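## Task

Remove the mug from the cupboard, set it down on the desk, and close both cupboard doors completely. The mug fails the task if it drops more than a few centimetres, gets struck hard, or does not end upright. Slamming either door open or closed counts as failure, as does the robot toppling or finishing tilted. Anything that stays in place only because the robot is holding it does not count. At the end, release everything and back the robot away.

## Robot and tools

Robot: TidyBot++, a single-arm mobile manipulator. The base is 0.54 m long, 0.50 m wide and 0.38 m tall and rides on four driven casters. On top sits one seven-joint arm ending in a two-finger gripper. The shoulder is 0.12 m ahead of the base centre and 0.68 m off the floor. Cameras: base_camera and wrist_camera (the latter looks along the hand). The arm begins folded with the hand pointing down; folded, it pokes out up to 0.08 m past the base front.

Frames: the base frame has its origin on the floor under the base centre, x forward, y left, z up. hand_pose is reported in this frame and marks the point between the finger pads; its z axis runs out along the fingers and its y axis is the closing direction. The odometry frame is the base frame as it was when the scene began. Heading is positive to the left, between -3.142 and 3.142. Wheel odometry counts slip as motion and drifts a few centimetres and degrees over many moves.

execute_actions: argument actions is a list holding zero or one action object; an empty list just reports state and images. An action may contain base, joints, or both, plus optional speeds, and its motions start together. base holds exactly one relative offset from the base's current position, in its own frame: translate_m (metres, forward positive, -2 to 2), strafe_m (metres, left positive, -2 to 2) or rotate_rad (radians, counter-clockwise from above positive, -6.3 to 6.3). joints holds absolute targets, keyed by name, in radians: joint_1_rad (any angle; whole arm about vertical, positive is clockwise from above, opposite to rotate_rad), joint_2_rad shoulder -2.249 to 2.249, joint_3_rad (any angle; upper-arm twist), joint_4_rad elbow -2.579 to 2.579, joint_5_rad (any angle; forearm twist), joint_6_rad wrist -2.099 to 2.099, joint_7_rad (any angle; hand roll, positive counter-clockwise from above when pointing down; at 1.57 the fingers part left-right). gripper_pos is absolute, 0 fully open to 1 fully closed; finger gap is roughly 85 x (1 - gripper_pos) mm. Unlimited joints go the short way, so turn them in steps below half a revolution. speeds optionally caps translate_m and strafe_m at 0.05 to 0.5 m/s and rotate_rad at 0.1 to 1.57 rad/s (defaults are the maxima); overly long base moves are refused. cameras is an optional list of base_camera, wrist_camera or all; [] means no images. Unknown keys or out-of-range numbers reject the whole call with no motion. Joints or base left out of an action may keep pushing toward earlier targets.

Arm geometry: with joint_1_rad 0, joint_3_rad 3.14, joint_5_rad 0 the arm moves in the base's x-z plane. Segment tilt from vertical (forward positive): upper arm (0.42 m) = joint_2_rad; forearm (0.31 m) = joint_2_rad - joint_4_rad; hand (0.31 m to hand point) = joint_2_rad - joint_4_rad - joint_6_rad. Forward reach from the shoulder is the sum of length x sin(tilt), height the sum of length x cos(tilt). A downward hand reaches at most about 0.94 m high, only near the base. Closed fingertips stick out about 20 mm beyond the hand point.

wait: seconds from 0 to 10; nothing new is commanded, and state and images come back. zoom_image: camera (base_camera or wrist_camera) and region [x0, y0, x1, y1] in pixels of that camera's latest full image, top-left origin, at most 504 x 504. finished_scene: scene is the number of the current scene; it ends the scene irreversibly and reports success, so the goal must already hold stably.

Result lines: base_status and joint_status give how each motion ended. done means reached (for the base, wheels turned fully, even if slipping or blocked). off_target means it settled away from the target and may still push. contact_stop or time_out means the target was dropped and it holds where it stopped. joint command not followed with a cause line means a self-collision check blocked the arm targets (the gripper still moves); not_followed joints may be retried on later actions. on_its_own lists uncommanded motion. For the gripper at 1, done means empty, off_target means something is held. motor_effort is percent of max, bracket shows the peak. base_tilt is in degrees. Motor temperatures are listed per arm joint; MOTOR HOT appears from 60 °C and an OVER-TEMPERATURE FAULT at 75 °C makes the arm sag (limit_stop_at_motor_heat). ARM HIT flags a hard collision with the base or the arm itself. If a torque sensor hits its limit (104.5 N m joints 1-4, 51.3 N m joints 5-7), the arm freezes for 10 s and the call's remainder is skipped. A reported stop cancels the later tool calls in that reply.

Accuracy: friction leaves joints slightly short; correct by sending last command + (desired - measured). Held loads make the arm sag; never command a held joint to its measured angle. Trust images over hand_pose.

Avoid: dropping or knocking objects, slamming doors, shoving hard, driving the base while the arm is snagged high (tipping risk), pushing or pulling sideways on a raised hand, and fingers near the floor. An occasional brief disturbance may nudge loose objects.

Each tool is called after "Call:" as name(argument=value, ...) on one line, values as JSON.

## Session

Call:
execute_actions(actions=[{"joints":{"joint_6_rad":0.5,"gripper_pos":0}}])

Scene clock: 1.63 s.
Motor temperatures (°C, as the motors report them): [28 28 26 26 34 39 40]
base_odometry: x=+0.000 y=+0.000 heading=+0.000 (m, m, rad; odometry frame)
base_tilt: forward=-0.4 right=+0.2 (deg)
base_status: not commanded
joint_positions: joint_1_rad=-0.008 joint_2_rad=-0.365 joint_3_rad=+3.146 joint_4_rad=-2.500 joint_5_rad=+0.027 joint_6_rad=+0.486 joint_7_rad=+1.573 gripper_pos=+0.000
joint_status: all done
motor_effort: joint_1_rad=+0(0) joint_2_rad=-6(6) joint_3_rad=+0(1) joint_4_rad=+23(23) joint_5_rad=-2(1) joint_6_rad=+9(8) joint_7_rad=-2(1) (%)
hand_pose: x=+0.5446 y=+0.0065 z=+0.8822 quat_wxyz=(+0.002, +0.734, +0.015, +0.679) (m; base frame)
pictures: base_camera, wrist_camera
Images, in order (width x height): base_camera 644x364, wrist_camera 644x476.

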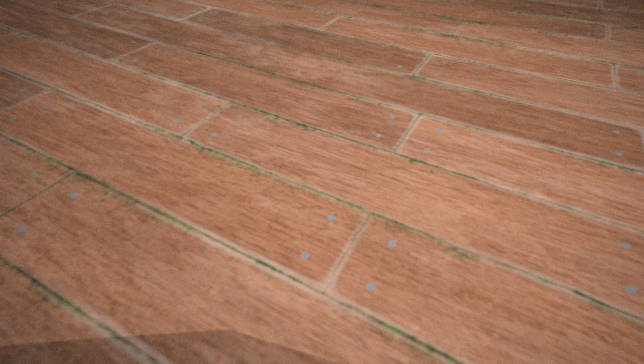

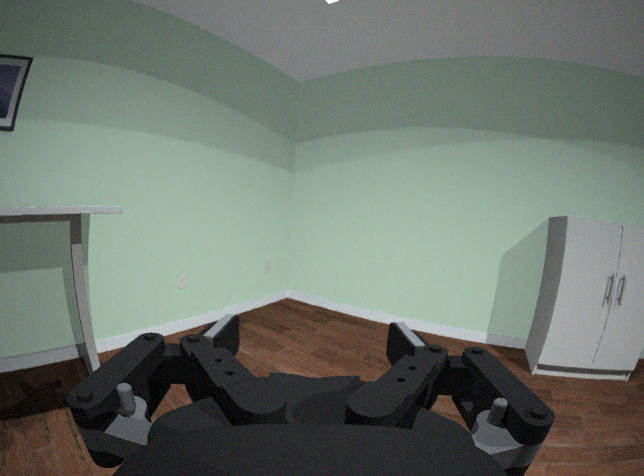

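Call:
execute_actions(actions=[{"base":{"rotate_rad":-0.8},"joints":{"joint_2_rad":1.0,"joint_4_rad":-1.68,"joint_6_rad":1.13,"joint_7_rad":1.55}}])

Scene clock: 7.30 s.
Motor temperatures (°C, as the motors report them): [28 28 26 26 34 39 40]
base_odometry: x=+0.000 y=+0.000 heading=-0.800 (m, m, rad; odometry frame)
base_tilt: forward=-0.4 right=+0.2 (deg)
base_status: done
joint_positions: joint_1_rad=-0.007 joint_2_rad=+0.989 joint_3_rad=+3.146 joint_4_rad=-1.694 joint_5_rad=+0.027 joint_6_rad=+1.095 joint_7_rad=+1.573 gripper_pos=+0.000
joint_status: all done
motor_effort: joint_1_rad=+0(2) joint_2_rad=-45(47) joint_3_rad=-1(3) joint_4_rad=+15(23) joint_5_rad=-1(1) joint_6_rad=+9(10) joint_7_rad=-1(1) (%)
hand_pose: x=+0.9208 y=+0.0124 z=+0.6257 quat_wxyz=(-0.004, +0.713, +0.017, +0.701) (m; base frame)
pictures: base_camera, wrist_camera
Images, in order (width x height): base_camera 644x364, wrist_camera 644x476.

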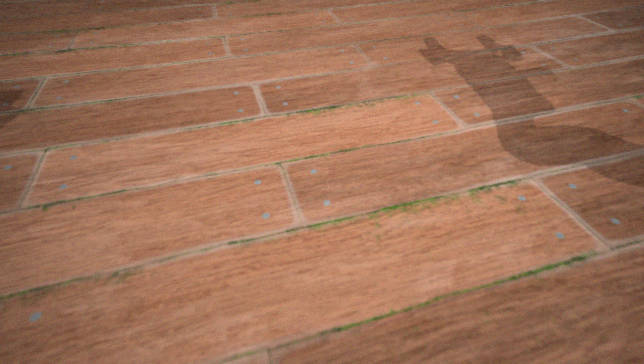

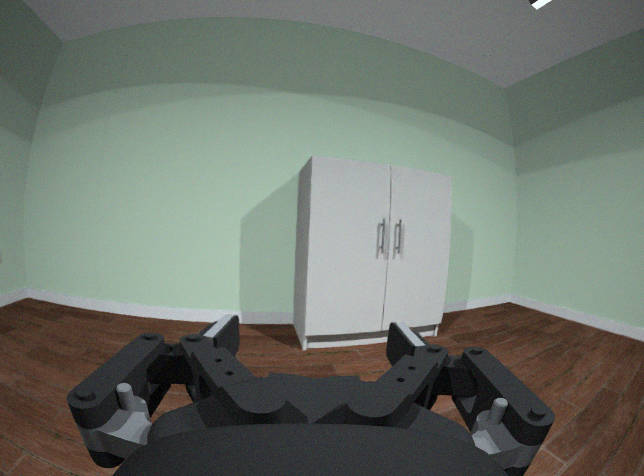

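Call:
execute_actions(actions=[{"base":{"rotate_rad":0.27}}])

Scene clock: 12.00 s.
Motor temperatures (°C, as the motors report them): [28 28 26 26 34 39 40]
base_odometry: x=+0.000 y=+0.000 heading=-0.530 (m, m, rad; odometry frame)
base_tilt: forward=-0.4 right=+0.2 (deg)
base_status: done
joint_positions: joint_1_rad=-0.007 joint_2_rad=+0.989 joint_3_rad=+3.139 joint_4_rad=-1.692 joint_5_rad=+0.027 joint_6_rad=+1.095 joint_7_rad=+1.573 gripper_pos=+0.000
joint_status: not commanded
motor_effort: joint_1_rad=+0(8) joint_2_rad=-45(45) joint_3_rad=-1(4) joint_4_rad=+15(15) joint_5_rad=-1(3) joint_6_rad=+8(9) joint_7_rad=-1(1) (%)
hand_pose: x=+0.9212 y=+0.0156 z=+0.6267 quat_wxyz=(-0.007, +0.712, +0.016, +0.702) (m; base frame)
pictures: base_camera, wrist_camera
Images, in order (width x height): base_camera 644x364, wrist_camera 644x476.

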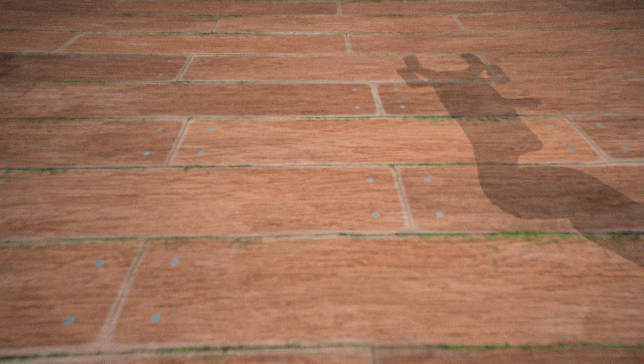

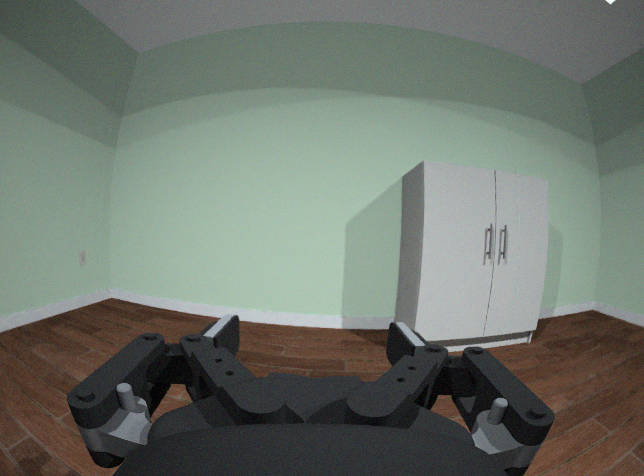

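Call:
execute_actions(actions=[{"base":{"strafe_m":-0.9}}], cameras=[])

Call:
execute_actions(actions=[{"base":{"translate_m":0.6}}])

Scene clock: 17.20 s.
Motor temperatures (°C, as the motors report them): [28 28 26 26 34 39 40]
base_odometry: x=-0.456 y=-0.776 heading=-0.531 (m, m, rad; odometry frame)
base_tilt: forward=-0.4 right=+0.2 (deg)
base_status: done
joint_positions: joint_1_rad=-0.005 joint_2_rad=+0.989 joint_3_rad=+3.139 joint_4_rad=-1.692 joint_5_rad=+0.027 joint_6_rad=+1.095 joint_7_rad=+1.573 gripper_pos=+0.000
joint_status: not commanded
motor_effort: joint_1_rad=+0(3) joint_2_rad=-45(45) joint_3_rad=-1(3) joint_4_rad=+15(15) joint_5_rad=-1(0) joint_6_rad=+9(9) joint_7_rad=-1(1) (%)
hand_pose: x=+0.9212 y=+0.0143 z=+0.6268 quat_wxyz=(-0.007, +0.712, +0.015, +0.702) (m; base frame)
pictures: none
No camera images: the call's "cameras" was empty. Leave "cameras" out to get every camera's image.

Scene clock: 19.77 s.
Motor temperatures (°C, as the motors report them): [28 28 26 26 34 39 40]
base_odometry: x=+0.062 y=-1.080 heading=-0.531 (m, m, rad; odometry frame)
base_tilt: forward=-0.4 right=+0.1 (deg)
base_status: done
joint_positions: joint_1_rad=-0.005 joint_2_rad=+0.989 joint_3_rad=+3.139 joint_4_rad=-1.688 joint_5_rad=+0.027 joint_6_rad=+1.097 joint_7_rad=+1.573 gripper_pos=+0.000
joint_status: not commanded
motor_effort: joint_1_rad=-1(1) joint_2_rad=-45(47) joint_3_rad=-1(1) joint_4_rad=+16(17) joint_5_rad=-1(1) joint_6_rad=+10(10) joint_7_rad=-1(1) (%)
hand_pose: x=+0.9226 y=+0.0143 z=+0.6294 quat_wxyz=(-0.007, +0.710, +0.015, +0.704) (m; base frame)
pictures: base_camera, wrist_camera
Images, in order (width x height): base_camera 644x364, wrist_camera 644x476.

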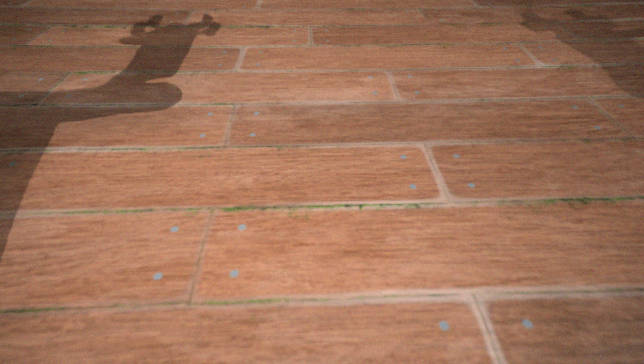

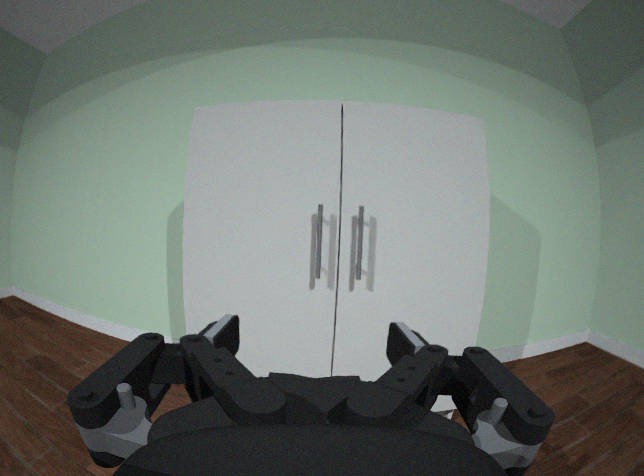

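Call:
execute_actions(actions=[{"base":{"rotate_rad":0.02}}], cameras=[])

Call:
execute_actions(actions=[{"base":{"strafe_m":-0.14}}], cameras=[])

Call:
execute_actions(actions=[{"base":{"translate_m":0.45},"speeds":{"translate_m":0.3}}])

Scene clock: 25.07 s.
Motor temperatures (°C, as the motors report them): [28 28 26 26 34 39 40]
base_odometry: x=+0.062 y=-1.080 heading=-0.511 (m, m, rad; odometry frame)
base_tilt: forward=-0.4 right=+0.1 (deg)
base_status: done
joint_positions: joint_1_rad=-0.011 joint_2_rad=+0.989 joint_3_rad=+3.139 joint_4_rad=-1.688 joint_5_rad=+0.027 joint_6_rad=+1.097 joint_7_rad=+1.573 gripper_pos=+0.000
joint_status: not commanded
motor_effort: joint_1_rad=+0(5) joint_2_rad=-45(46) joint_3_rad=-1(3) joint_4_rad=+15(16) joint_5_rad=-1(2) joint_6_rad=+9(9) joint_7_rad=-1(1) (%)
hand_pose: x=+0.9225 y=+0.0191 z=+0.6294 quat_wxyz=(-0.009, +0.710, +0.017, +0.704) (m; base frame)
pictures: none
No camera images: the call's "cameras" was empty. Leave "cameras" out to get every camera's image.

Scene clock: 26.60 s.
Motor temperatures (°C, as the motors report them): [28 28 26 26 34 39 40]
base_odometry: x=-0.007 y=-1.202 heading=-0.511 (m, m, rad; odometry frame)
base_tilt: forward=-0.4 right=+0.2 (deg)
base_status: done
joint_positions: joint_1_rad=+0.000 joint_2_rad=+0.989 joint_3_rad=+3.140 joint_4_rad=-1.688 joint_5_rad=+0.027 joint_6_rad=+1.097 joint_7_rad=+1.573 gripper_pos=+0.000
joint_status: not commanded
motor_effort: joint_1_rad=+0(4) joint_2_rad=-45(46) joint_3_rad=-1(3) joint_4_rad=+16(16) joint_5_rad=-1(0) joint_6_rad=+9(9) joint_7_rad=-1(1) (%)
hand_pose: x=+0.9227 y=+0.0096 z=+0.6294 quat_wxyz=(-0.004, +0.710, +0.013, +0.704) (m; base frame)
pictures: none
No camera images: the call's "cameras" was empty. Leave "cameras" out to get every camera's image.

Scene clock: 29.07 s.
Motor temperatures (°C, as the motors report them): [28 28 26 26 34 39 40]
base_odometry: x=+0.386 y=-1.422 heading=-0.511 (m, m, rad; odometry frame)
base_tilt: forward=-0.4 right=+0.1 (deg)
base_status: done
joint_positions: joint_1_rad=+0.000 joint_2_rad=+0.989 joint_3_rad=+3.140 joint_4_rad=-1.686 joint_5_rad=+0.027 joint_6_rad=+1.098 joint_7_rad=+1.573 gripper_pos=+0.000
joint_status: not commanded
motor_effort: joint_1_rad=+0(1) joint_2_rad=-45(47) joint_3_rad=-1(1) joint_4_rad=+16(18) joint_5_rad=-1(1) joint_6_rad=+9(9) joint_7_rad=-1(1) (%)
hand_pose: x=+0.9230 y=+0.0096 z=+0.6302 quat_wxyz=(-0.004, +0.709, +0.013, +0.705) (m; base frame)
pictures: base_camera, wrist_camera
Images, in order (width x height): base_camera 644x364, wrist_camera 644x476.

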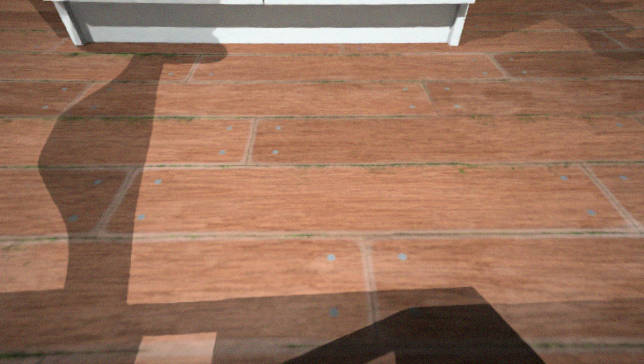

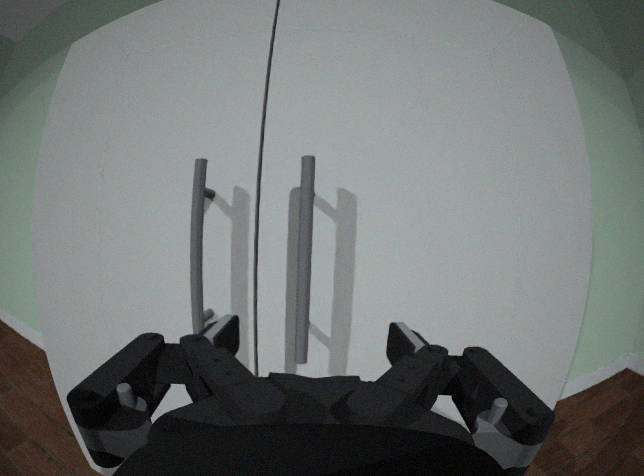

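Call:
execute_actions(actions=[{"base":{"strafe_m":0.012}}], cameras=[])

Call:
execute_actions(actions=[{"base":{"translate_m":0.13},"speeds":{"translate_m":0.1}}])

Scene clock: 33.83 s.
Motor temperatures (°C, as the motors report them): [28 29 26 26 34 39 40]
base_odometry: x=+0.392 y=-1.412 heading=-0.511 (m, m, rad; odometry frame)
base_tilt: forward=-0.4 right=+0.2 (deg)
base_status: done
joint_positions: joint_1_rad=-0.008 joint_2_rad=+0.989 joint_3_rad=+3.140 joint_4_rad=-1.686 joint_5_rad=+0.027 joint_6_rad=+1.098 joint_7_rad=+1.573 gripper_pos=+0.000
joint_status: not commanded
motor_effort: joint_1_rad=+0(3) joint_2_rad=-45(46) joint_3_rad=-1(3) joint_4_rad=+15(16) joint_5_rad=-1(1) joint_6_rad=+9(9) joint_7_rad=-1(1) (%)
hand_pose: x=+0.9229 y=+0.0161 z=+0.6302 quat_wxyz=(-0.007, +0.709, +0.016, +0.705) (m; base frame)
pictures: none
No camera images: the call's "cameras" was empty. Leave "cameras" out to get every camera's image.

Scene clock: 35.73 s.
Motor temperatures (°C, as the motors report them): [28 29 26 26 34 39 40]
base_odometry: x=+0.505 y=-1.475 heading=-0.511 (m, m, rad; odometry frame)
base_tilt: forward=-0.4 right=+0.1 (deg)
base_status: done
joint_positions: joint_1_rad=-0.008 joint_2_rad=+0.977 joint_3_rad=+3.140 joint_4_rad=-1.731 joint_5_rad=+0.027 joint_6_rad=+1.129 joint_7_rad=+1.573 gripper_pos=+0.000
joint_status: not commanded
motor_effort: joint_1_rad=+1(1) joint_2_rad=-41(46) joint_3_rad=+0(1) joint_4_rad=+25(42) joint_5_rad=+0(3) joint_6_rad=+6(9) joint_7_rad=-2(3) (%)
hand_pose: x=+0.9110 y=+0.0161 z=+0.6298 quat_wxyz=(-0.007, +0.710, +0.016, +0.704) (m; base frame)
pictures: base_camera, wrist_camera
Images, in order (width x height): base_camera 644x364, wrist_camera 644x476.

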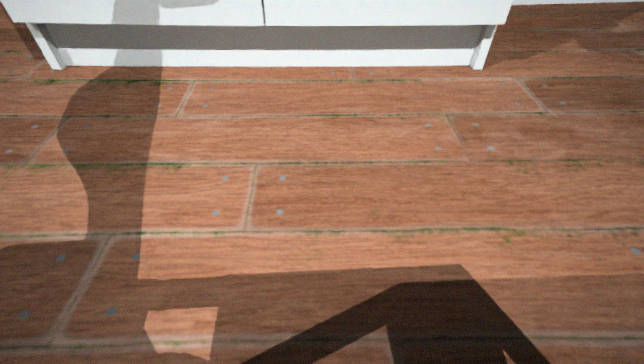

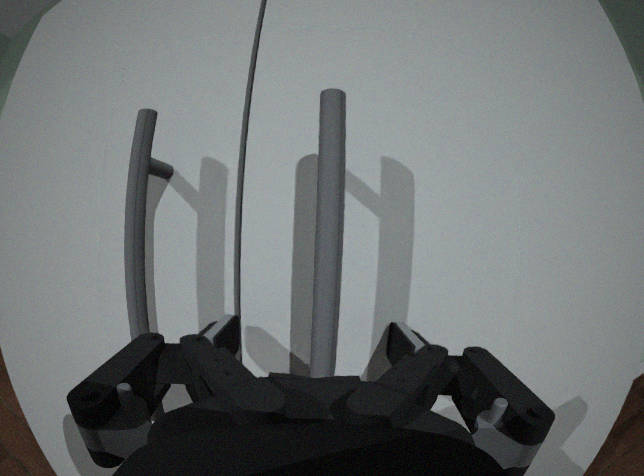

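Call:
execute_actions(actions=[{"joints":{"gripper_pos":1}}], cameras=["wrist_camera"])

Call:
execute_actions(actions=[{"base":{"translate_m":-0.17},"speeds":{"translate_m":0.06}}], cameras=["wrist_camera"])

Call:
execute_actions(actions=[{"base":{"strafe_m":-0.05},"speeds":{"strafe_m":0.08}}], cameras=[])

Call:
execute_actions(actions=[{"base":{"translate_m":-0.1},"speeds":{"translate_m":0.08}}], cameras=[])

Call:
execute_actions(actions=[{"base":{"strafe_m":-0.08},"speeds":{"strafe_m":0.08}}], cameras=[])

Call:
execute_actions(actions=[{"base":{"translate_m":-0.06},"speeds":{"translate_m":0.08}}], cameras=[])

Call:
execute_actions(actions=[{"base":{"strafe_m":-0.09},"speeds":{"strafe_m":0.08}}])

Scene clock: 47.30 s.
Motor temperatures (°C, as the motors report them): [28 29 26 26 34 39 40]
base_odometry: x=+0.505 y=-1.475 heading=-0.511 (m, m, rad; odometry frame)
base_tilt: forward=-0.4 right=+0.1 (deg)
base_status: not commanded
joint_positions: joint_1_rad=-0.004 joint_2_rad=+0.967 joint_3_rad=+3.144 joint_4_rad=-1.769 joint_5_rad=+0.027 joint_6_rad=+1.152 joint_7_rad=+1.573 gripper_pos=+0.895
joint_status: gripper_pos off_target (ended at +0.895, target +1.000)
motor_effort: joint_1_rad=-1(7) joint_2_rad=-36(41) joint_3_rad=-1(5) joint_4_rad=+33(34) joint_5_rad=+0(5) joint_6_rad=+2(5) joint_7_rad=-2(2) (%)
hand_pose: x=+0.9006 y=+0.0114 z=+0.6278 quat_wxyz=(-0.005, +0.711, +0.015, +0.703) (m; base frame)
pictures: wrist_camera
Images, in order (width x height): wrist_camera 644x476.

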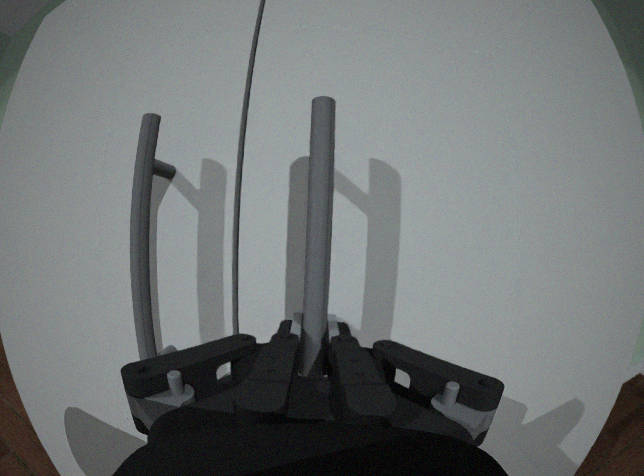

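Scene clock: 50.63 s.
Motor temperatures (°C, as the motors report them): [28 29 26 26 34 39 40]
base_odometry: x=+0.356 y=-1.392 heading=-0.511 (m, m, rad; odometry frame)
base_tilt: forward=-0.4 right=+0.2 (deg)
base_status: done
joint_positions: joint_1_rad=+0.020 joint_2_rad=+1.009 joint_3_rad=+3.153 joint_4_rad=-1.680 joint_5_rad=+0.027 joint_6_rad=+1.138 joint_7_rad=+1.573 gripper_pos=+0.897
joint_status: not commanded
motor_effort: joint_1_rad=-5(9) joint_2_rad=-46(51) joint_3_rad=-5(7) joint_4_rad=+14(31) joint_5_rad=+2(3) joint_6_rad=+10(14) joint_7_rad=-1(1) (%)
hand_pose: x=+0.9238 y=-0.0124 z=+0.6289 quat_wxyz=(+0.009, +0.700, +0.008, +0.714) (m; base frame)
pictures: wrist_camera
Images, in order (width x height): wrist_camera 644x476.

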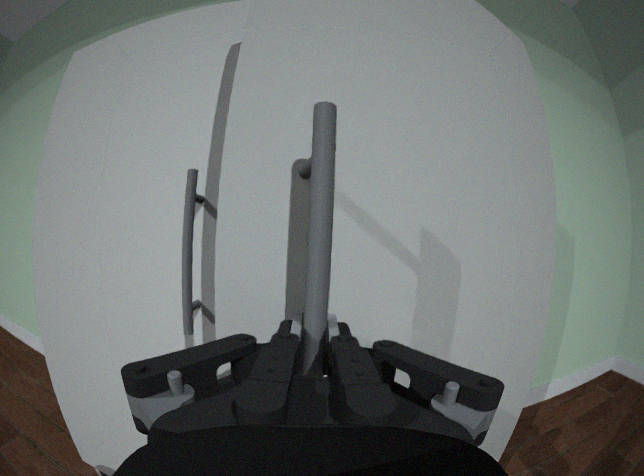

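Scene clock: 51.80 s.
Motor temperatures (°C, as the motors report them): [28 29 26 26 34 39 40]
base_odometry: x=+0.332 y=-1.436 heading=-0.511 (m, m, rad; odometry frame)
base_tilt: forward=-0.4 right=+0.1 (deg)
base_status: done
joint_positions: joint_1_rad=-0.035 joint_2_rad=+1.009 joint_3_rad=+3.141 joint_4_rad=-1.680 joint_5_rad=+0.027 joint_6_rad=+1.138 joint_7_rad=+1.573 gripper_pos=+0.897
joint_status: not commanded
motor_effort: joint_1_rad=+7(7) joint_2_rad=-47(47) joint_3_rad=+3(4) joint_4_rad=+18(18) joint_5_rad=-5(5) joint_6_rad=+10(10) joint_7_rad=-2(2) (%)
hand_pose: x=+0.9228 y=+0.0377 z=+0.6290 quat_wxyz=(-0.017, +0.700, +0.026, +0.714) (m; base frame)
pictures: none
No camera images: the call's "cameras" was empty. Leave "cameras" out to get every camera's image.

Scene clock: 53.60 s.
Motor temperatures (°C, as the motors report them): [28 29 26 26 34 39 40]
base_odometry: x=+0.245 y=-1.387 heading=-0.511 (m, m, rad; odometry frame)
base_tilt: forward=-0.4 right=+0.2 (deg)
base_status: done
joint_positions: joint_1_rad=+0.035 joint_2_rad=+1.010 joint_3_rad=+3.161 joint_4_rad=-1.678 joint_5_rad=+0.027 joint_6_rad=+1.137 joint_7_rad=+1.573 gripper_pos=+0.898
joint_status: not commanded
motor_effort: joint_1_rad=-7(11) joint_2_rad=-48(52) joint_3_rad=-5(8) joint_4_rad=+13(17) joint_5_rad=+3(5) joint_6_rad=+12(14) joint_7_rad=-1(1) (%)
hand_pose: x=+0.9239 y=-0.0284 z=+0.6291 quat_wxyz=(+0.018, +0.700, +0.004, +0.714) (m; base frame)
pictures: none
No camera images: the call's "cameras" was empty. Leave "cameras" out to get every camera's image.

Scene clock: 55.13 s.
Motor temperatures (°C, as the motors report them): [28 29 26 26 34 39 40]
base_odometry: x=+0.205 y=-1.457 heading=-0.511 (m, m, rad; odometry frame)
base_tilt: forward=-0.3 right=+0.1 (deg)
base_status: done
joint_positions: joint_1_rad=-0.050 joint_2_rad=+1.009 joint_3_rad=+3.133 joint_4_rad=-1.680 joint_5_rad=+0.027 joint_6_rad=+1.137 joint_7_rad=+1.573 gripper_pos=+0.898
joint_status: not commanded
motor_effort: joint_1_rad=+9(11) joint_2_rad=-43(48) joint_3_rad=+4(6) joint_4_rad=+17(19) joint_5_rad=-6(7) joint_6_rad=+8(11) joint_7_rad=-3(2) (%)
hand_pose: x=+0.9219 y=+0.0529 z=+0.6287 quat_wxyz=(-0.026, +0.700, +0.030, +0.713) (m; base frame)
pictures: none
No camera images: the call's "cameras" was empty. Leave "cameras" out to get every camera's image.

Scene clock: 56.47 s.
Motor temperatures (°C, as the motors report them): [28 29 26 26 34 39 40]
base_odometry: x=+0.153 y=-1.427 heading=-0.511 (m, m, rad; odometry frame)
base_tilt: forward=-0.4 right=+0.2 (deg)
base_status: done
joint_positions: joint_1_rad=+0.019 joint_2_rad=+1.010 joint_3_rad=+3.153 joint_4_rad=-1.678 joint_5_rad=+0.027 joint_6_rad=+1.137 joint_7_rad=+1.573 gripper_pos=+0.899
joint_status: not commanded
motor_effort: joint_1_rad=-6(8) joint_2_rad=-47(51) joint_3_rad=-5(6) joint_4_rad=+13(17) joint_5_rad=+2(5) joint_6_rad=+11(13) joint_7_rad=-1(3) (%)
hand_pose: x=+0.9244 y=-0.0116 z=+0.6290 quat_wxyz=(+0.008, +0.700, +0.008, +0.714) (m; base frame)
pictures: none
No camera images: the call's "cameras" was empty. Leave "cameras" out to get every camera's image.

Scene clock: 58.13 s.
Motor temperatures (°C, as the motors report them): [28 29 26 26 34 39 40]
base_odometry: x=+0.109 y=-1.506 heading=-0.511 (m, m, rad; odometry frame)
base_tilt: forward=-0.4 right=+0.2 (deg)
base_status: done
joint_positions: joint_1_rad=-0.061 joint_2_rad=+1.005 joint_3_rad=+3.126 joint_4_rad=-1.689 joint_5_rad=+0.035 joint_6_rad=+1.137 joint_7_rad=+1.573 gripper_pos=+0.899
joint_status: not commanded
motor_effort: joint_1_rad=+10(13) joint_2_rad=-43(48) joint_3_rad=+5(7) joint_4_rad=+18(20) joint_5_rad=-8(9) joint_6_rad=+7(10) joint_7_rad=-2(2) (%)
hand_pose: x=+0.9186 y=+0.0679 z=+0.6286 quat_wxyz=(-0.035, +0.701, +0.037, +0.711) (m; base frame)
pictures: base_camera, wrist_camera
Images, in order (width x height): base_camera 644x364, wrist_camera 644x476.

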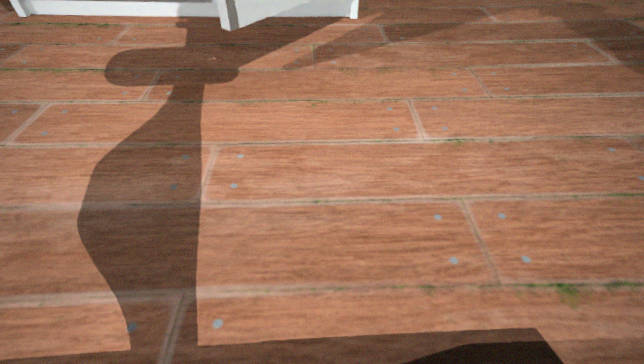

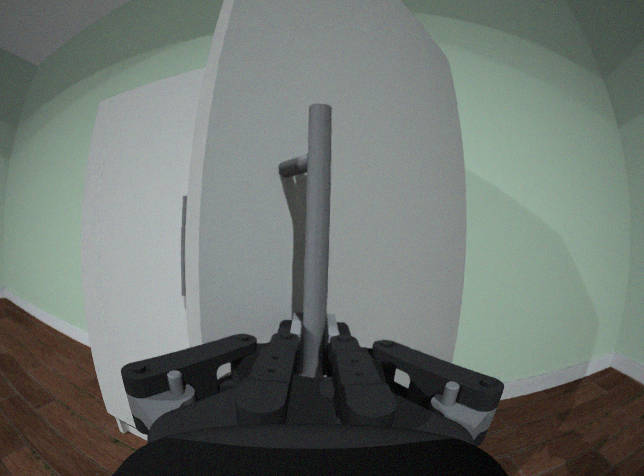

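Call:
execute_actions(actions=[{"base":{"translate_m":-0.05},"speeds":{"translate_m":0.08}}], cameras=[])

Call:
execute_actions(actions=[{"base":{"strafe_m":-0.09},"speeds":{"strafe_m":0.08}}], cameras=[])

Call:
execute_actions(actions=[{"base":{"translate_m":-0.04},"speeds":{"translate_m":0.08}}], cameras=[])

Call:
execute_actions(actions=[{"base":{"strafe_m":-0.1},"speeds":{"strafe_m":0.08}}])

Scene clock: 63.37 s.
Motor temperatures (°C, as the motors report them): [28 29 26 26 34 39 40]
base_odometry: x=+0.066 y=-1.481 heading=-0.511 (m, m, rad; odometry frame)
base_tilt: forward=-0.4 right=+0.2 (deg)
base_status: done
joint_positions: joint_1_rad=+0.017 joint_2_rad=+1.011 joint_3_rad=+3.153 joint_4_rad=-1.675 joint_5_rad=+0.035 joint_6_rad=+1.135 joint_7_rad=+1.573 gripper_pos=+0.900
joint_status: not commanded
motor_effort: joint_1_rad=-4(9) joint_2_rad=-46(53) joint_3_rad=-4(6) joint_4_rad=+11(18) joint_5_rad=+1(7) joint_6_rad=+10(14) joint_7_rad=-1(3) (%)
hand_pose: x=+0.9251 y=-0.0081 z=+0.6289 quat_wxyz=(+0.007, +0.700, +0.013, +0.714) (m; base frame)
pictures: none
No camera images: the call's "cameras" was empty. Leave "cameras" out to get every camera's image.

Scene clock: 65.03 s.
Motor temperatures (°C, as the motors report them): [28 29 26 26 34 39 40]
base_odometry: x=+0.021 y=-1.560 heading=-0.511 (m, m, rad; odometry frame)
base_tilt: forward=-0.5 right=+0.2 (deg)
base_status: done
joint_positions: joint_1_rad=-0.053 joint_2_rad=+1.000 joint_3_rad=+3.130 joint_4_rad=-1.697 joint_5_rad=+0.035 joint_6_rad=+1.135 joint_7_rad=+1.573 gripper_pos=+0.900
joint_status: not commanded
motor_effort: joint_1_rad=+9(11) joint_2_rad=-42(47) joint_3_rad=+5(6) joint_4_rad=+20(21) joint_5_rad=-7(9) joint_6_rad=+6(10) joint_7_rad=-2(2) (%)
hand_pose: x=+0.9173 y=+0.0592 z=+0.6285 quat_wxyz=(-0.030, +0.703, +0.035, +0.710) (m; base frame)
pictures: none
No camera images: the call's "cameras" was empty. Leave "cameras" out to get every camera's image.

Scene clock: 66.20 s.
Motor temperatures (°C, as the motors report them): [28 29 26 26 34 39 40]
base_odometry: x=-0.013 y=-1.541 heading=-0.511 (m, m, rad; odometry frame)
base_tilt: forward=-0.4 right=+0.2 (deg)
base_status: done
joint_positions: joint_1_rad=+0.014 joint_2_rad=+1.021 joint_3_rad=+3.153 joint_4_rad=-1.644 joint_5_rad=+0.035 joint_6_rad=+1.118 joint_7_rad=+1.573 gripper_pos=+0.910
joint_status: not commanded
motor_effort: joint_1_rad=-5(9) joint_2_rad=-51(54) joint_3_rad=-4(7) joint_4_rad=+9(19) joint_5_rad=+1(9) joint_6_rad=+13(17) joint_7_rad=-1(0) (%)
hand_pose: x=+0.9331 y=-0.0061 z=+0.6294 quat_wxyz=(+0.006, +0.699, +0.014, +0.715) (m; base frame)
pictures: none
No camera images: the call's "cameras" was empty. Leave "cameras" out to get every camera's image.

Scene clock: 68.00 s.
Motor temperatures (°C, as the motors report them): [28 29 26 26 34 39 40]
base_odometry: x=-0.062 y=-1.628 heading=-0.511 (m, m, rad; odometry frame)
base_tilt: forward=-0.4 right=+0.1 (deg)
base_status: done
joint_positions: joint_1_rad=-0.050 joint_2_rad=+1.012 joint_3_rad=+3.138 joint_4_rad=-1.661 joint_5_rad=+0.052 joint_6_rad=+1.118 joint_7_rad=+1.573 gripper_pos=+0.910
joint_status: not commanded
motor_effort: joint_1_rad=+9(10) joint_2_rad=-44(51) joint_3_rad=+4(5) joint_4_rad=+13(15) joint_5_rad=-9(12) joint_6_rad=+7(13) joint_7_rad=-2(3) (%)
hand_pose: x=+0.9266 y=+0.0580 z=+0.6288 quat_wxyz=(-0.027, +0.701, +0.043, +0.712) (m; base frame)
pictures: base_camera, wrist_camera
Images, in order (width x height): base_camera 644x364, wrist_camera 644x476.

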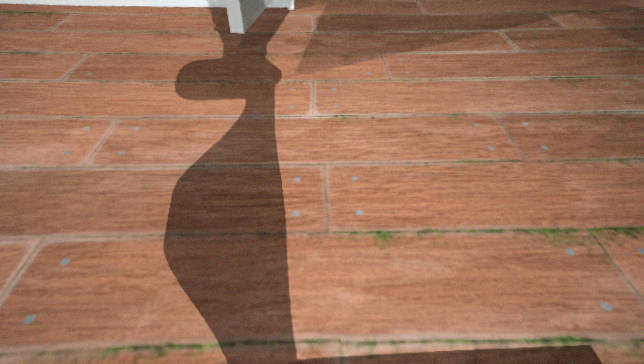

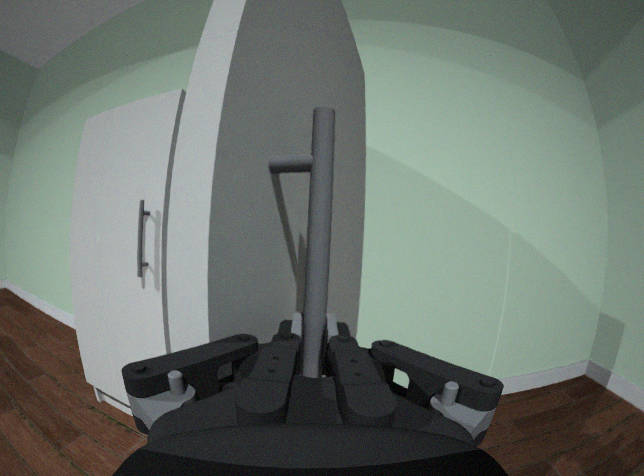

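Release and look inside.

Call:
execute_actions(actions=[{"joints":{"gripper_pos":0.6}}], cameras=[])

Call:
execute_actions(actions=[{"base":{"translate_m":-0.15},"speeds":{"translate_m":0.1}}], cameras=[])

Call:
execute_actions(actions=[{"base":{"strafe_m":0.3},"joints":{"gripper_pos":0}}])

Scene clock: 71.87 s.
Motor temperatures (°C, as the motors report them): [28 29 26 26 34 39 40]
base_odometry: x=-0.062 y=-1.628 heading=-0.511 (m, m, rad; odometry frame)
base_tilt: forward=-0.3 right=+0.1 (deg)
base_status: not commanded
joint_positions: joint_1_rad=-0.023 joint_2_rad=+1.009 joint_3_rad=+3.137 joint_4_rad=-1.672 joint_5_rad=+0.055 joint_6_rad=+1.118 joint_7_rad=+1.573 gripper_pos=+0.600
joint_status: all done
motor_effort: joint_1_rad=+1(11) joint_2_rad=-48(52) joint_3_rad=-1(7) joint_4_rad=+14(17) joint_5_rad=-2(12) joint_6_rad=+11(12) joint_7_rad=-1(0) (%)
hand_pose: x=+0.9249 y=+0.0374 z=+0.6264 quat_wxyz=(-0.019, +0.704, +0.034, +0.709) (m; base frame)
pictures: none
No camera images: the call's "cameras" was empty. Leave "cameras" out to get every camera's image.

Scene clock: 73.93 s.
Motor temperatures (°C, as the motors report them): [28 29 26 26 34 39 40]
base_odometry: x=-0.193 y=-1.554 heading=-0.511 (m, m, rad; odometry frame)
base_tilt: forward=-0.4 right=+0.2 (deg)
base_status: done
joint_positions: joint_1_rad=-0.019 joint_2_rad=+1.009 joint_3_rad=+3.137 joint_4_rad=-1.673 joint_5_rad=+0.055 joint_6_rad=+1.118 joint_7_rad=+1.573 gripper_pos=+0.600
joint_status: not commanded
motor_effort: joint_1_rad=+0(1) joint_2_rad=-45(48) joint_3_rad=-1(2) joint_4_rad=+15(17) joint_5_rad=-1(3) joint_6_rad=+9(10) joint_7_rad=-1(1) (%)
hand_pose: x=+0.9247 y=+0.0341 z=+0.6260 quat_wxyz=(-0.017, +0.704, +0.033, +0.709) (m; base frame)
pictures: none
No camera images: the call's "cameras" was empty. Leave "cameras" out to get every camera's image.

Scene clock: 75.97 s.
Motor temperatures (°C, as the motors report them): [28 29 26 26 34 39 40]
base_odometry: x=-0.046 y=-1.293 heading=-0.511 (m, m, rad; odometry frame)
base_tilt: forward=-0.4 right=+0.2 (deg)
base_status: done
joint_positions: joint_1_rad=-0.015 joint_2_rad=+1.009 joint_3_rad=+3.137 joint_4_rad=-1.673 joint_5_rad=+0.055 joint_6_rad=+1.118 joint_7_rad=+1.573 gripper_pos=+0.000
joint_status: all done
motor_effort: joint_1_rad=+0(4) joint_2_rad=-45(46) joint_3_rad=-1(2) joint_4_rad=+15(16) joint_5_rad=-1(2) joint_6_rad=+9(9) joint_7_rad=-1(1) (%)
hand_pose: x=+0.9248 y=+0.0311 z=+0.6260 quat_wxyz=(-0.016, +0.704, +0.031, +0.709) (m; base frame)
pictures: base_camera, wrist_camera
Images, in order (width x height): base_camera 644x364, wrist_camera 644x476.

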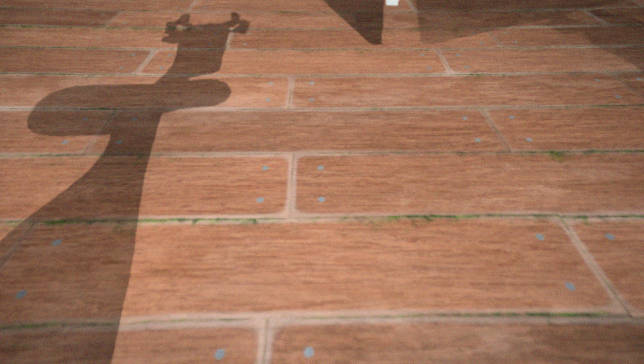

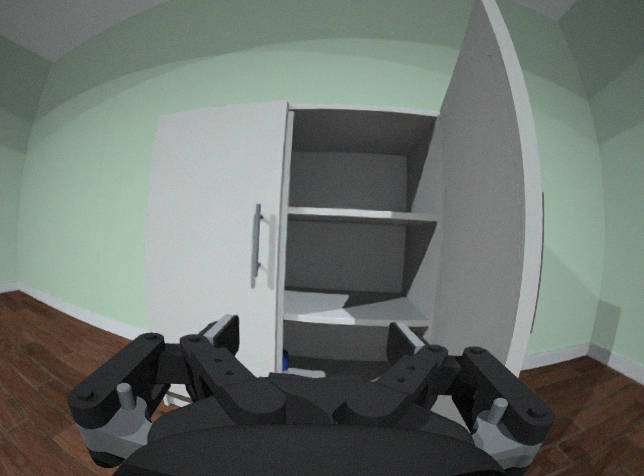

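Call:
execute_actions(actions=[{"base":{"strafe_m":-0.08},"joints":{"joint_6_rad":1.6,"joint_5_rad":0,"joint_1_rad":0}}], cameras=["wrist_camera"])

Scene clock: 81.37 s.
Motor temperatures (°C, as the motors report them): [28 29 26 26 34 39 40]
base_odometry: x=-0.085 y=-1.362 heading=-0.511 (m, m, rad; odometry frame)
base_tilt: forward=-0.4 right=+0.1 (deg)
base_status: done
joint_positions: joint_1_rad=+0.002 joint_2_rad=+1.005 joint_3_rad=+3.137 joint_4_rad=-1.675 joint_5_rad=+0.038 joint_6_rad=+1.586 joint_7_rad=+1.573 gripper_pos=+0.000
joint_status: all done
motor_effort: joint_1_rad=-1(4) joint_2_rad=-45(49) joint_3_rad=-1(3) joint_4_rad=+14(16) joint_5_rad=-1(2) joint_6_rad=+7(10) joint_7_rad=-1(1) (%)
hand_pose: x=+0.8906 y=+0.0131 z=+0.7685 quat_wxyz=(-0.010, +0.520, +0.015, +0.854) (m; base frame)
pictures: wrist_camera
Images, in order (width x height): wrist_camera 644x476.

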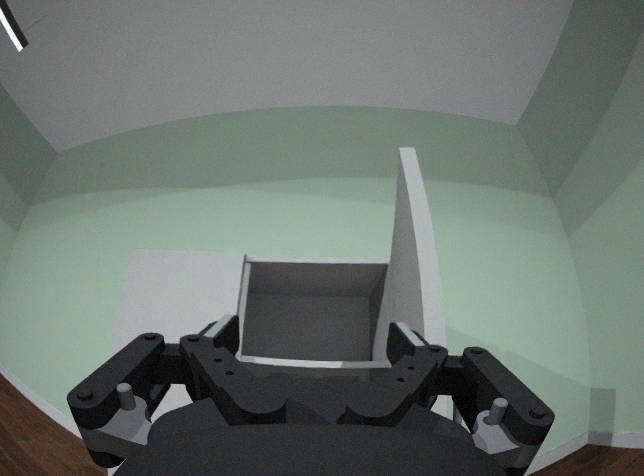

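Wrong direction.

Call:
execute_actions(actions=[{"joints":{"joint_6_rad":0.75}}], cameras=["wrist_camera"])

Call:
zoom_image(camera="wrist_camera", region=[200,150,460,380])

Scene clock: 85.97 s.
Motor temperatures (°C, as the motors report them): [28 29 26 26 34 39 40]
base_odometry: x=-0.085 y=-1.362 heading=-0.511 (m, m, rad; odometry frame)
base_tilt: forward=-0.4 right=+0.2 (deg)
base_status: not commanded
joint_positions: joint_1_rad=+0.002 joint_2_rad=+1.003 joint_3_rad=+3.137 joint_4_rad=-1.678 joint_5_rad=+0.038 joint_6_rad=+0.765 joint_7_rad=+1.573 gripper_pos=+0.000
joint_status: all done
motor_effort: joint_1_rad=+0(0) joint_2_rad=-45(48) joint_3_rad=-1(1) joint_4_rad=+15(17) joint_5_rad=-1(1) joint_6_rad=+8(10) joint_7_rad=-1(1) (%)
hand_pose: x=+0.9060 y=+0.0103 z=+0.5208 quat_wxyz=(-0.004, +0.818, +0.019, +0.575) (m; base frame)
pictures: wrist_camera
Images, in order (width x height): wrist_camera 644x476.

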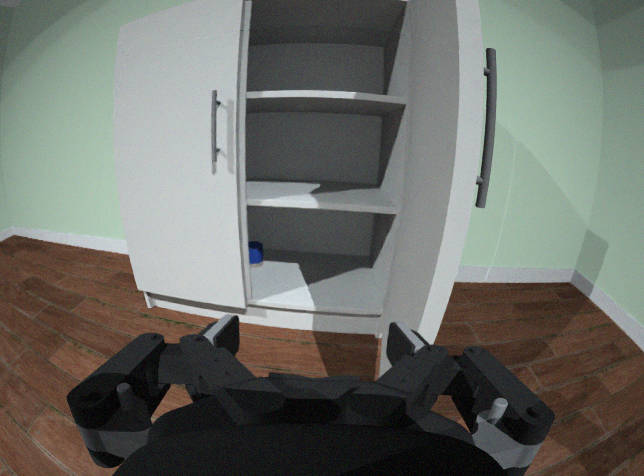

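Region (200, 150, 460, 380) of wrist_camera's 644x476 image, scaled by 1.938; it fills the top 446 rows of this view, and the rest is white.

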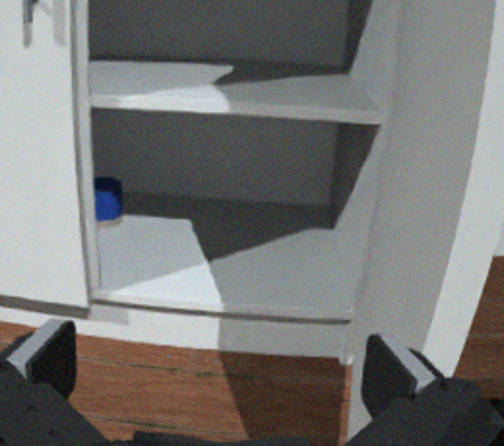

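Call:
execute_actions(actions=[{"base":{"strafe_m":0.285},"joints":{"joint_6_rad":1.13}}], cameras=[])

Call:
execute_actions(actions=[{"base":{"translate_m":0.42},"speeds":{"translate_m":0.25}}])

Scene clock: 92.70 s.
Motor temperatures (°C, as the motors report them): [28 29 26 26 34 39 40]
base_odometry: x=+0.054 y=-1.114 heading=-0.511 (m, m, rad; odometry frame)
base_tilt: forward=-0.4 right=+0.1 (deg)
base_status: done
joint_positions: joint_1_rad=-0.006 joint_2_rad=+0.998 joint_3_rad=+3.138 joint_4_rad=-1.678 joint_5_rad=+0.038 joint_6_rad=+1.115 joint_7_rad=+1.573 gripper_pos=+0.000
joint_status: all done
motor_effort: joint_1_rad=+0(4) joint_2_rad=-45(49) joint_3_rad=-2(3) joint_4_rad=+16(17) joint_5_rad=-1(2) joint_6_rad=+8(10) joint_7_rad=-1(1) (%)
hand_pose: x=+0.9246 y=+0.0187 z=+0.6320 quat_wxyz=(-0.009, +0.703, +0.021, +0.710) (m; base frame)
pictures: none
No camera images: the call's "cameras" was empty. Leave "cameras" out to get every camera's image.

Scene clock: 95.27 s.
Motor temperatures (°C, as the motors report them): [28 30 26 26 34 39 40]
base_odometry: x=+0.420 y=-1.319 heading=-0.511 (m, m, rad; odometry frame)
base_tilt: forward=-0.4 right=+0.1 (deg)
base_status: done
joint_positions: joint_1_rad=-0.006 joint_2_rad=+0.998 joint_3_rad=+3.138 joint_4_rad=-1.678 joint_5_rad=+0.038 joint_6_rad=+1.115 joint_7_rad=+1.573 gripper_pos=+0.000
joint_status: not commanded
motor_effort: joint_1_rad=+0(1) joint_2_rad=-46(47) joint_3_rad=-1(2) joint_4_rad=+16(17) joint_5_rad=-1(1) joint_6_rad=+9(9) joint_7_rad=-1(1) (%)
hand_pose: x=+0.9246 y=+0.0187 z=+0.6320 quat_wxyz=(-0.009, +0.703, +0.021, +0.710) (m; base frame)
pictures: base_camera, wrist_camera
Images, in order (width x height): base_camera 644x364, wrist_camera 644x476.

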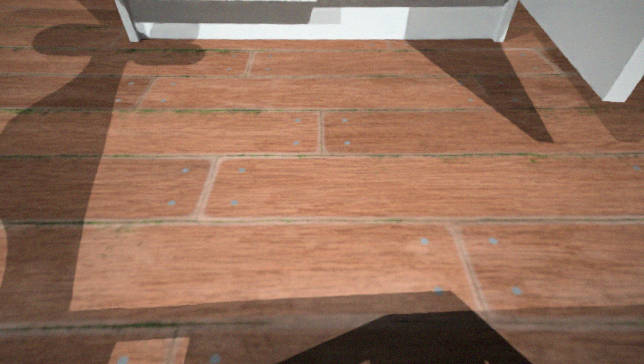

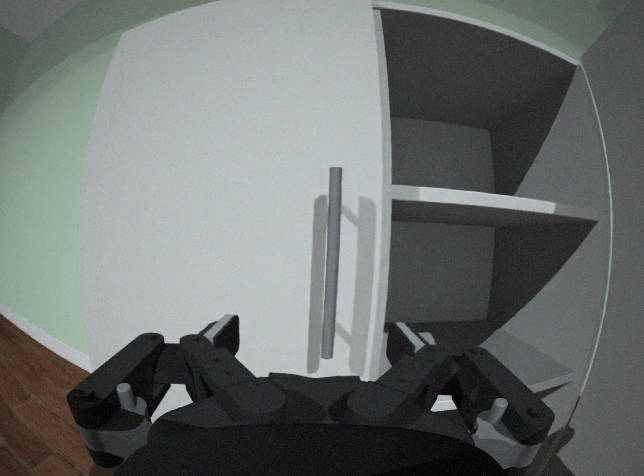

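Call:
execute_actions(actions=[{"base":{"strafe_m":-0.013}}], cameras=[])

Call:
execute_actions(actions=[{"base":{"translate_m":0.115},"speeds":{"translate_m":0.1}}], cameras=["wrist_camera"])

Scene clock: 99.73 s.
Motor temperatures (°C, as the motors report them): [28 30 26 26 34 39 40]
base_odometry: x=+0.414 y=-1.330 heading=-0.510 (m, m, rad; odometry frame)
base_tilt: forward=-0.4 right=+0.1 (deg)
base_status: done
joint_positions: joint_1_rad=+0.001 joint_2_rad=+0.998 joint_3_rad=+3.138 joint_4_rad=-1.678 joint_5_rad=+0.038 joint_6_rad=+1.115 joint_7_rad=+1.573 gripper_pos=+0.000
joint_status: not commanded
motor_effort: joint_1_rad=+1(4) joint_2_rad=-46(46) joint_3_rad=-1(2) joint_4_rad=+15(16) joint_5_rad=-1(2) joint_6_rad=+8(9) joint_7_rad=-1(1) (%)
hand_pose: x=+0.9247 y=+0.0128 z=+0.6320 quat_wxyz=(-0.007, +0.704, +0.018, +0.710) (m; base frame)
pictures: none
No camera images: the call's "cameras" was empty. Leave "cameras" out to get every camera's image.

Scene clock: 101.47 s.
Motor temperatures (°C, as the motors report them): [28 30 26 26 34 39 40]
base_odometry: x=+0.515 y=-1.387 heading=-0.511 (m, m, rad; odometry frame)
base_tilt: forward=-0.4 right=+0.2 (deg)
base_status: done
joint_positions: joint_1_rad=+0.001 joint_2_rad=+0.998 joint_3_rad=+3.138 joint_4_rad=-1.678 joint_5_rad=+0.038 joint_6_rad=+1.115 joint_7_rad=+1.573 gripper_pos=+0.000
joint_status: not commanded
motor_effort: joint_1_rad=+0(1) joint_2_rad=-46(47) joint_3_rad=-1(1) joint_4_rad=+15(17) joint_5_rad=-1(2) joint_6_rad=+9(9) joint_7_rad=-1(1) (%)
hand_pose: x=+0.9247 y=+0.0128 z=+0.6320 quat_wxyz=(-0.007, +0.704, +0.018, +0.710) (m; base frame)
pictures: wrist_camera
Images, in order (width x height): wrist_camera 644x476.

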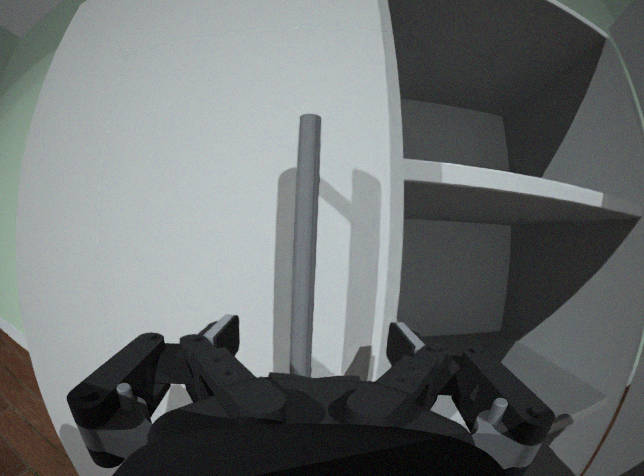

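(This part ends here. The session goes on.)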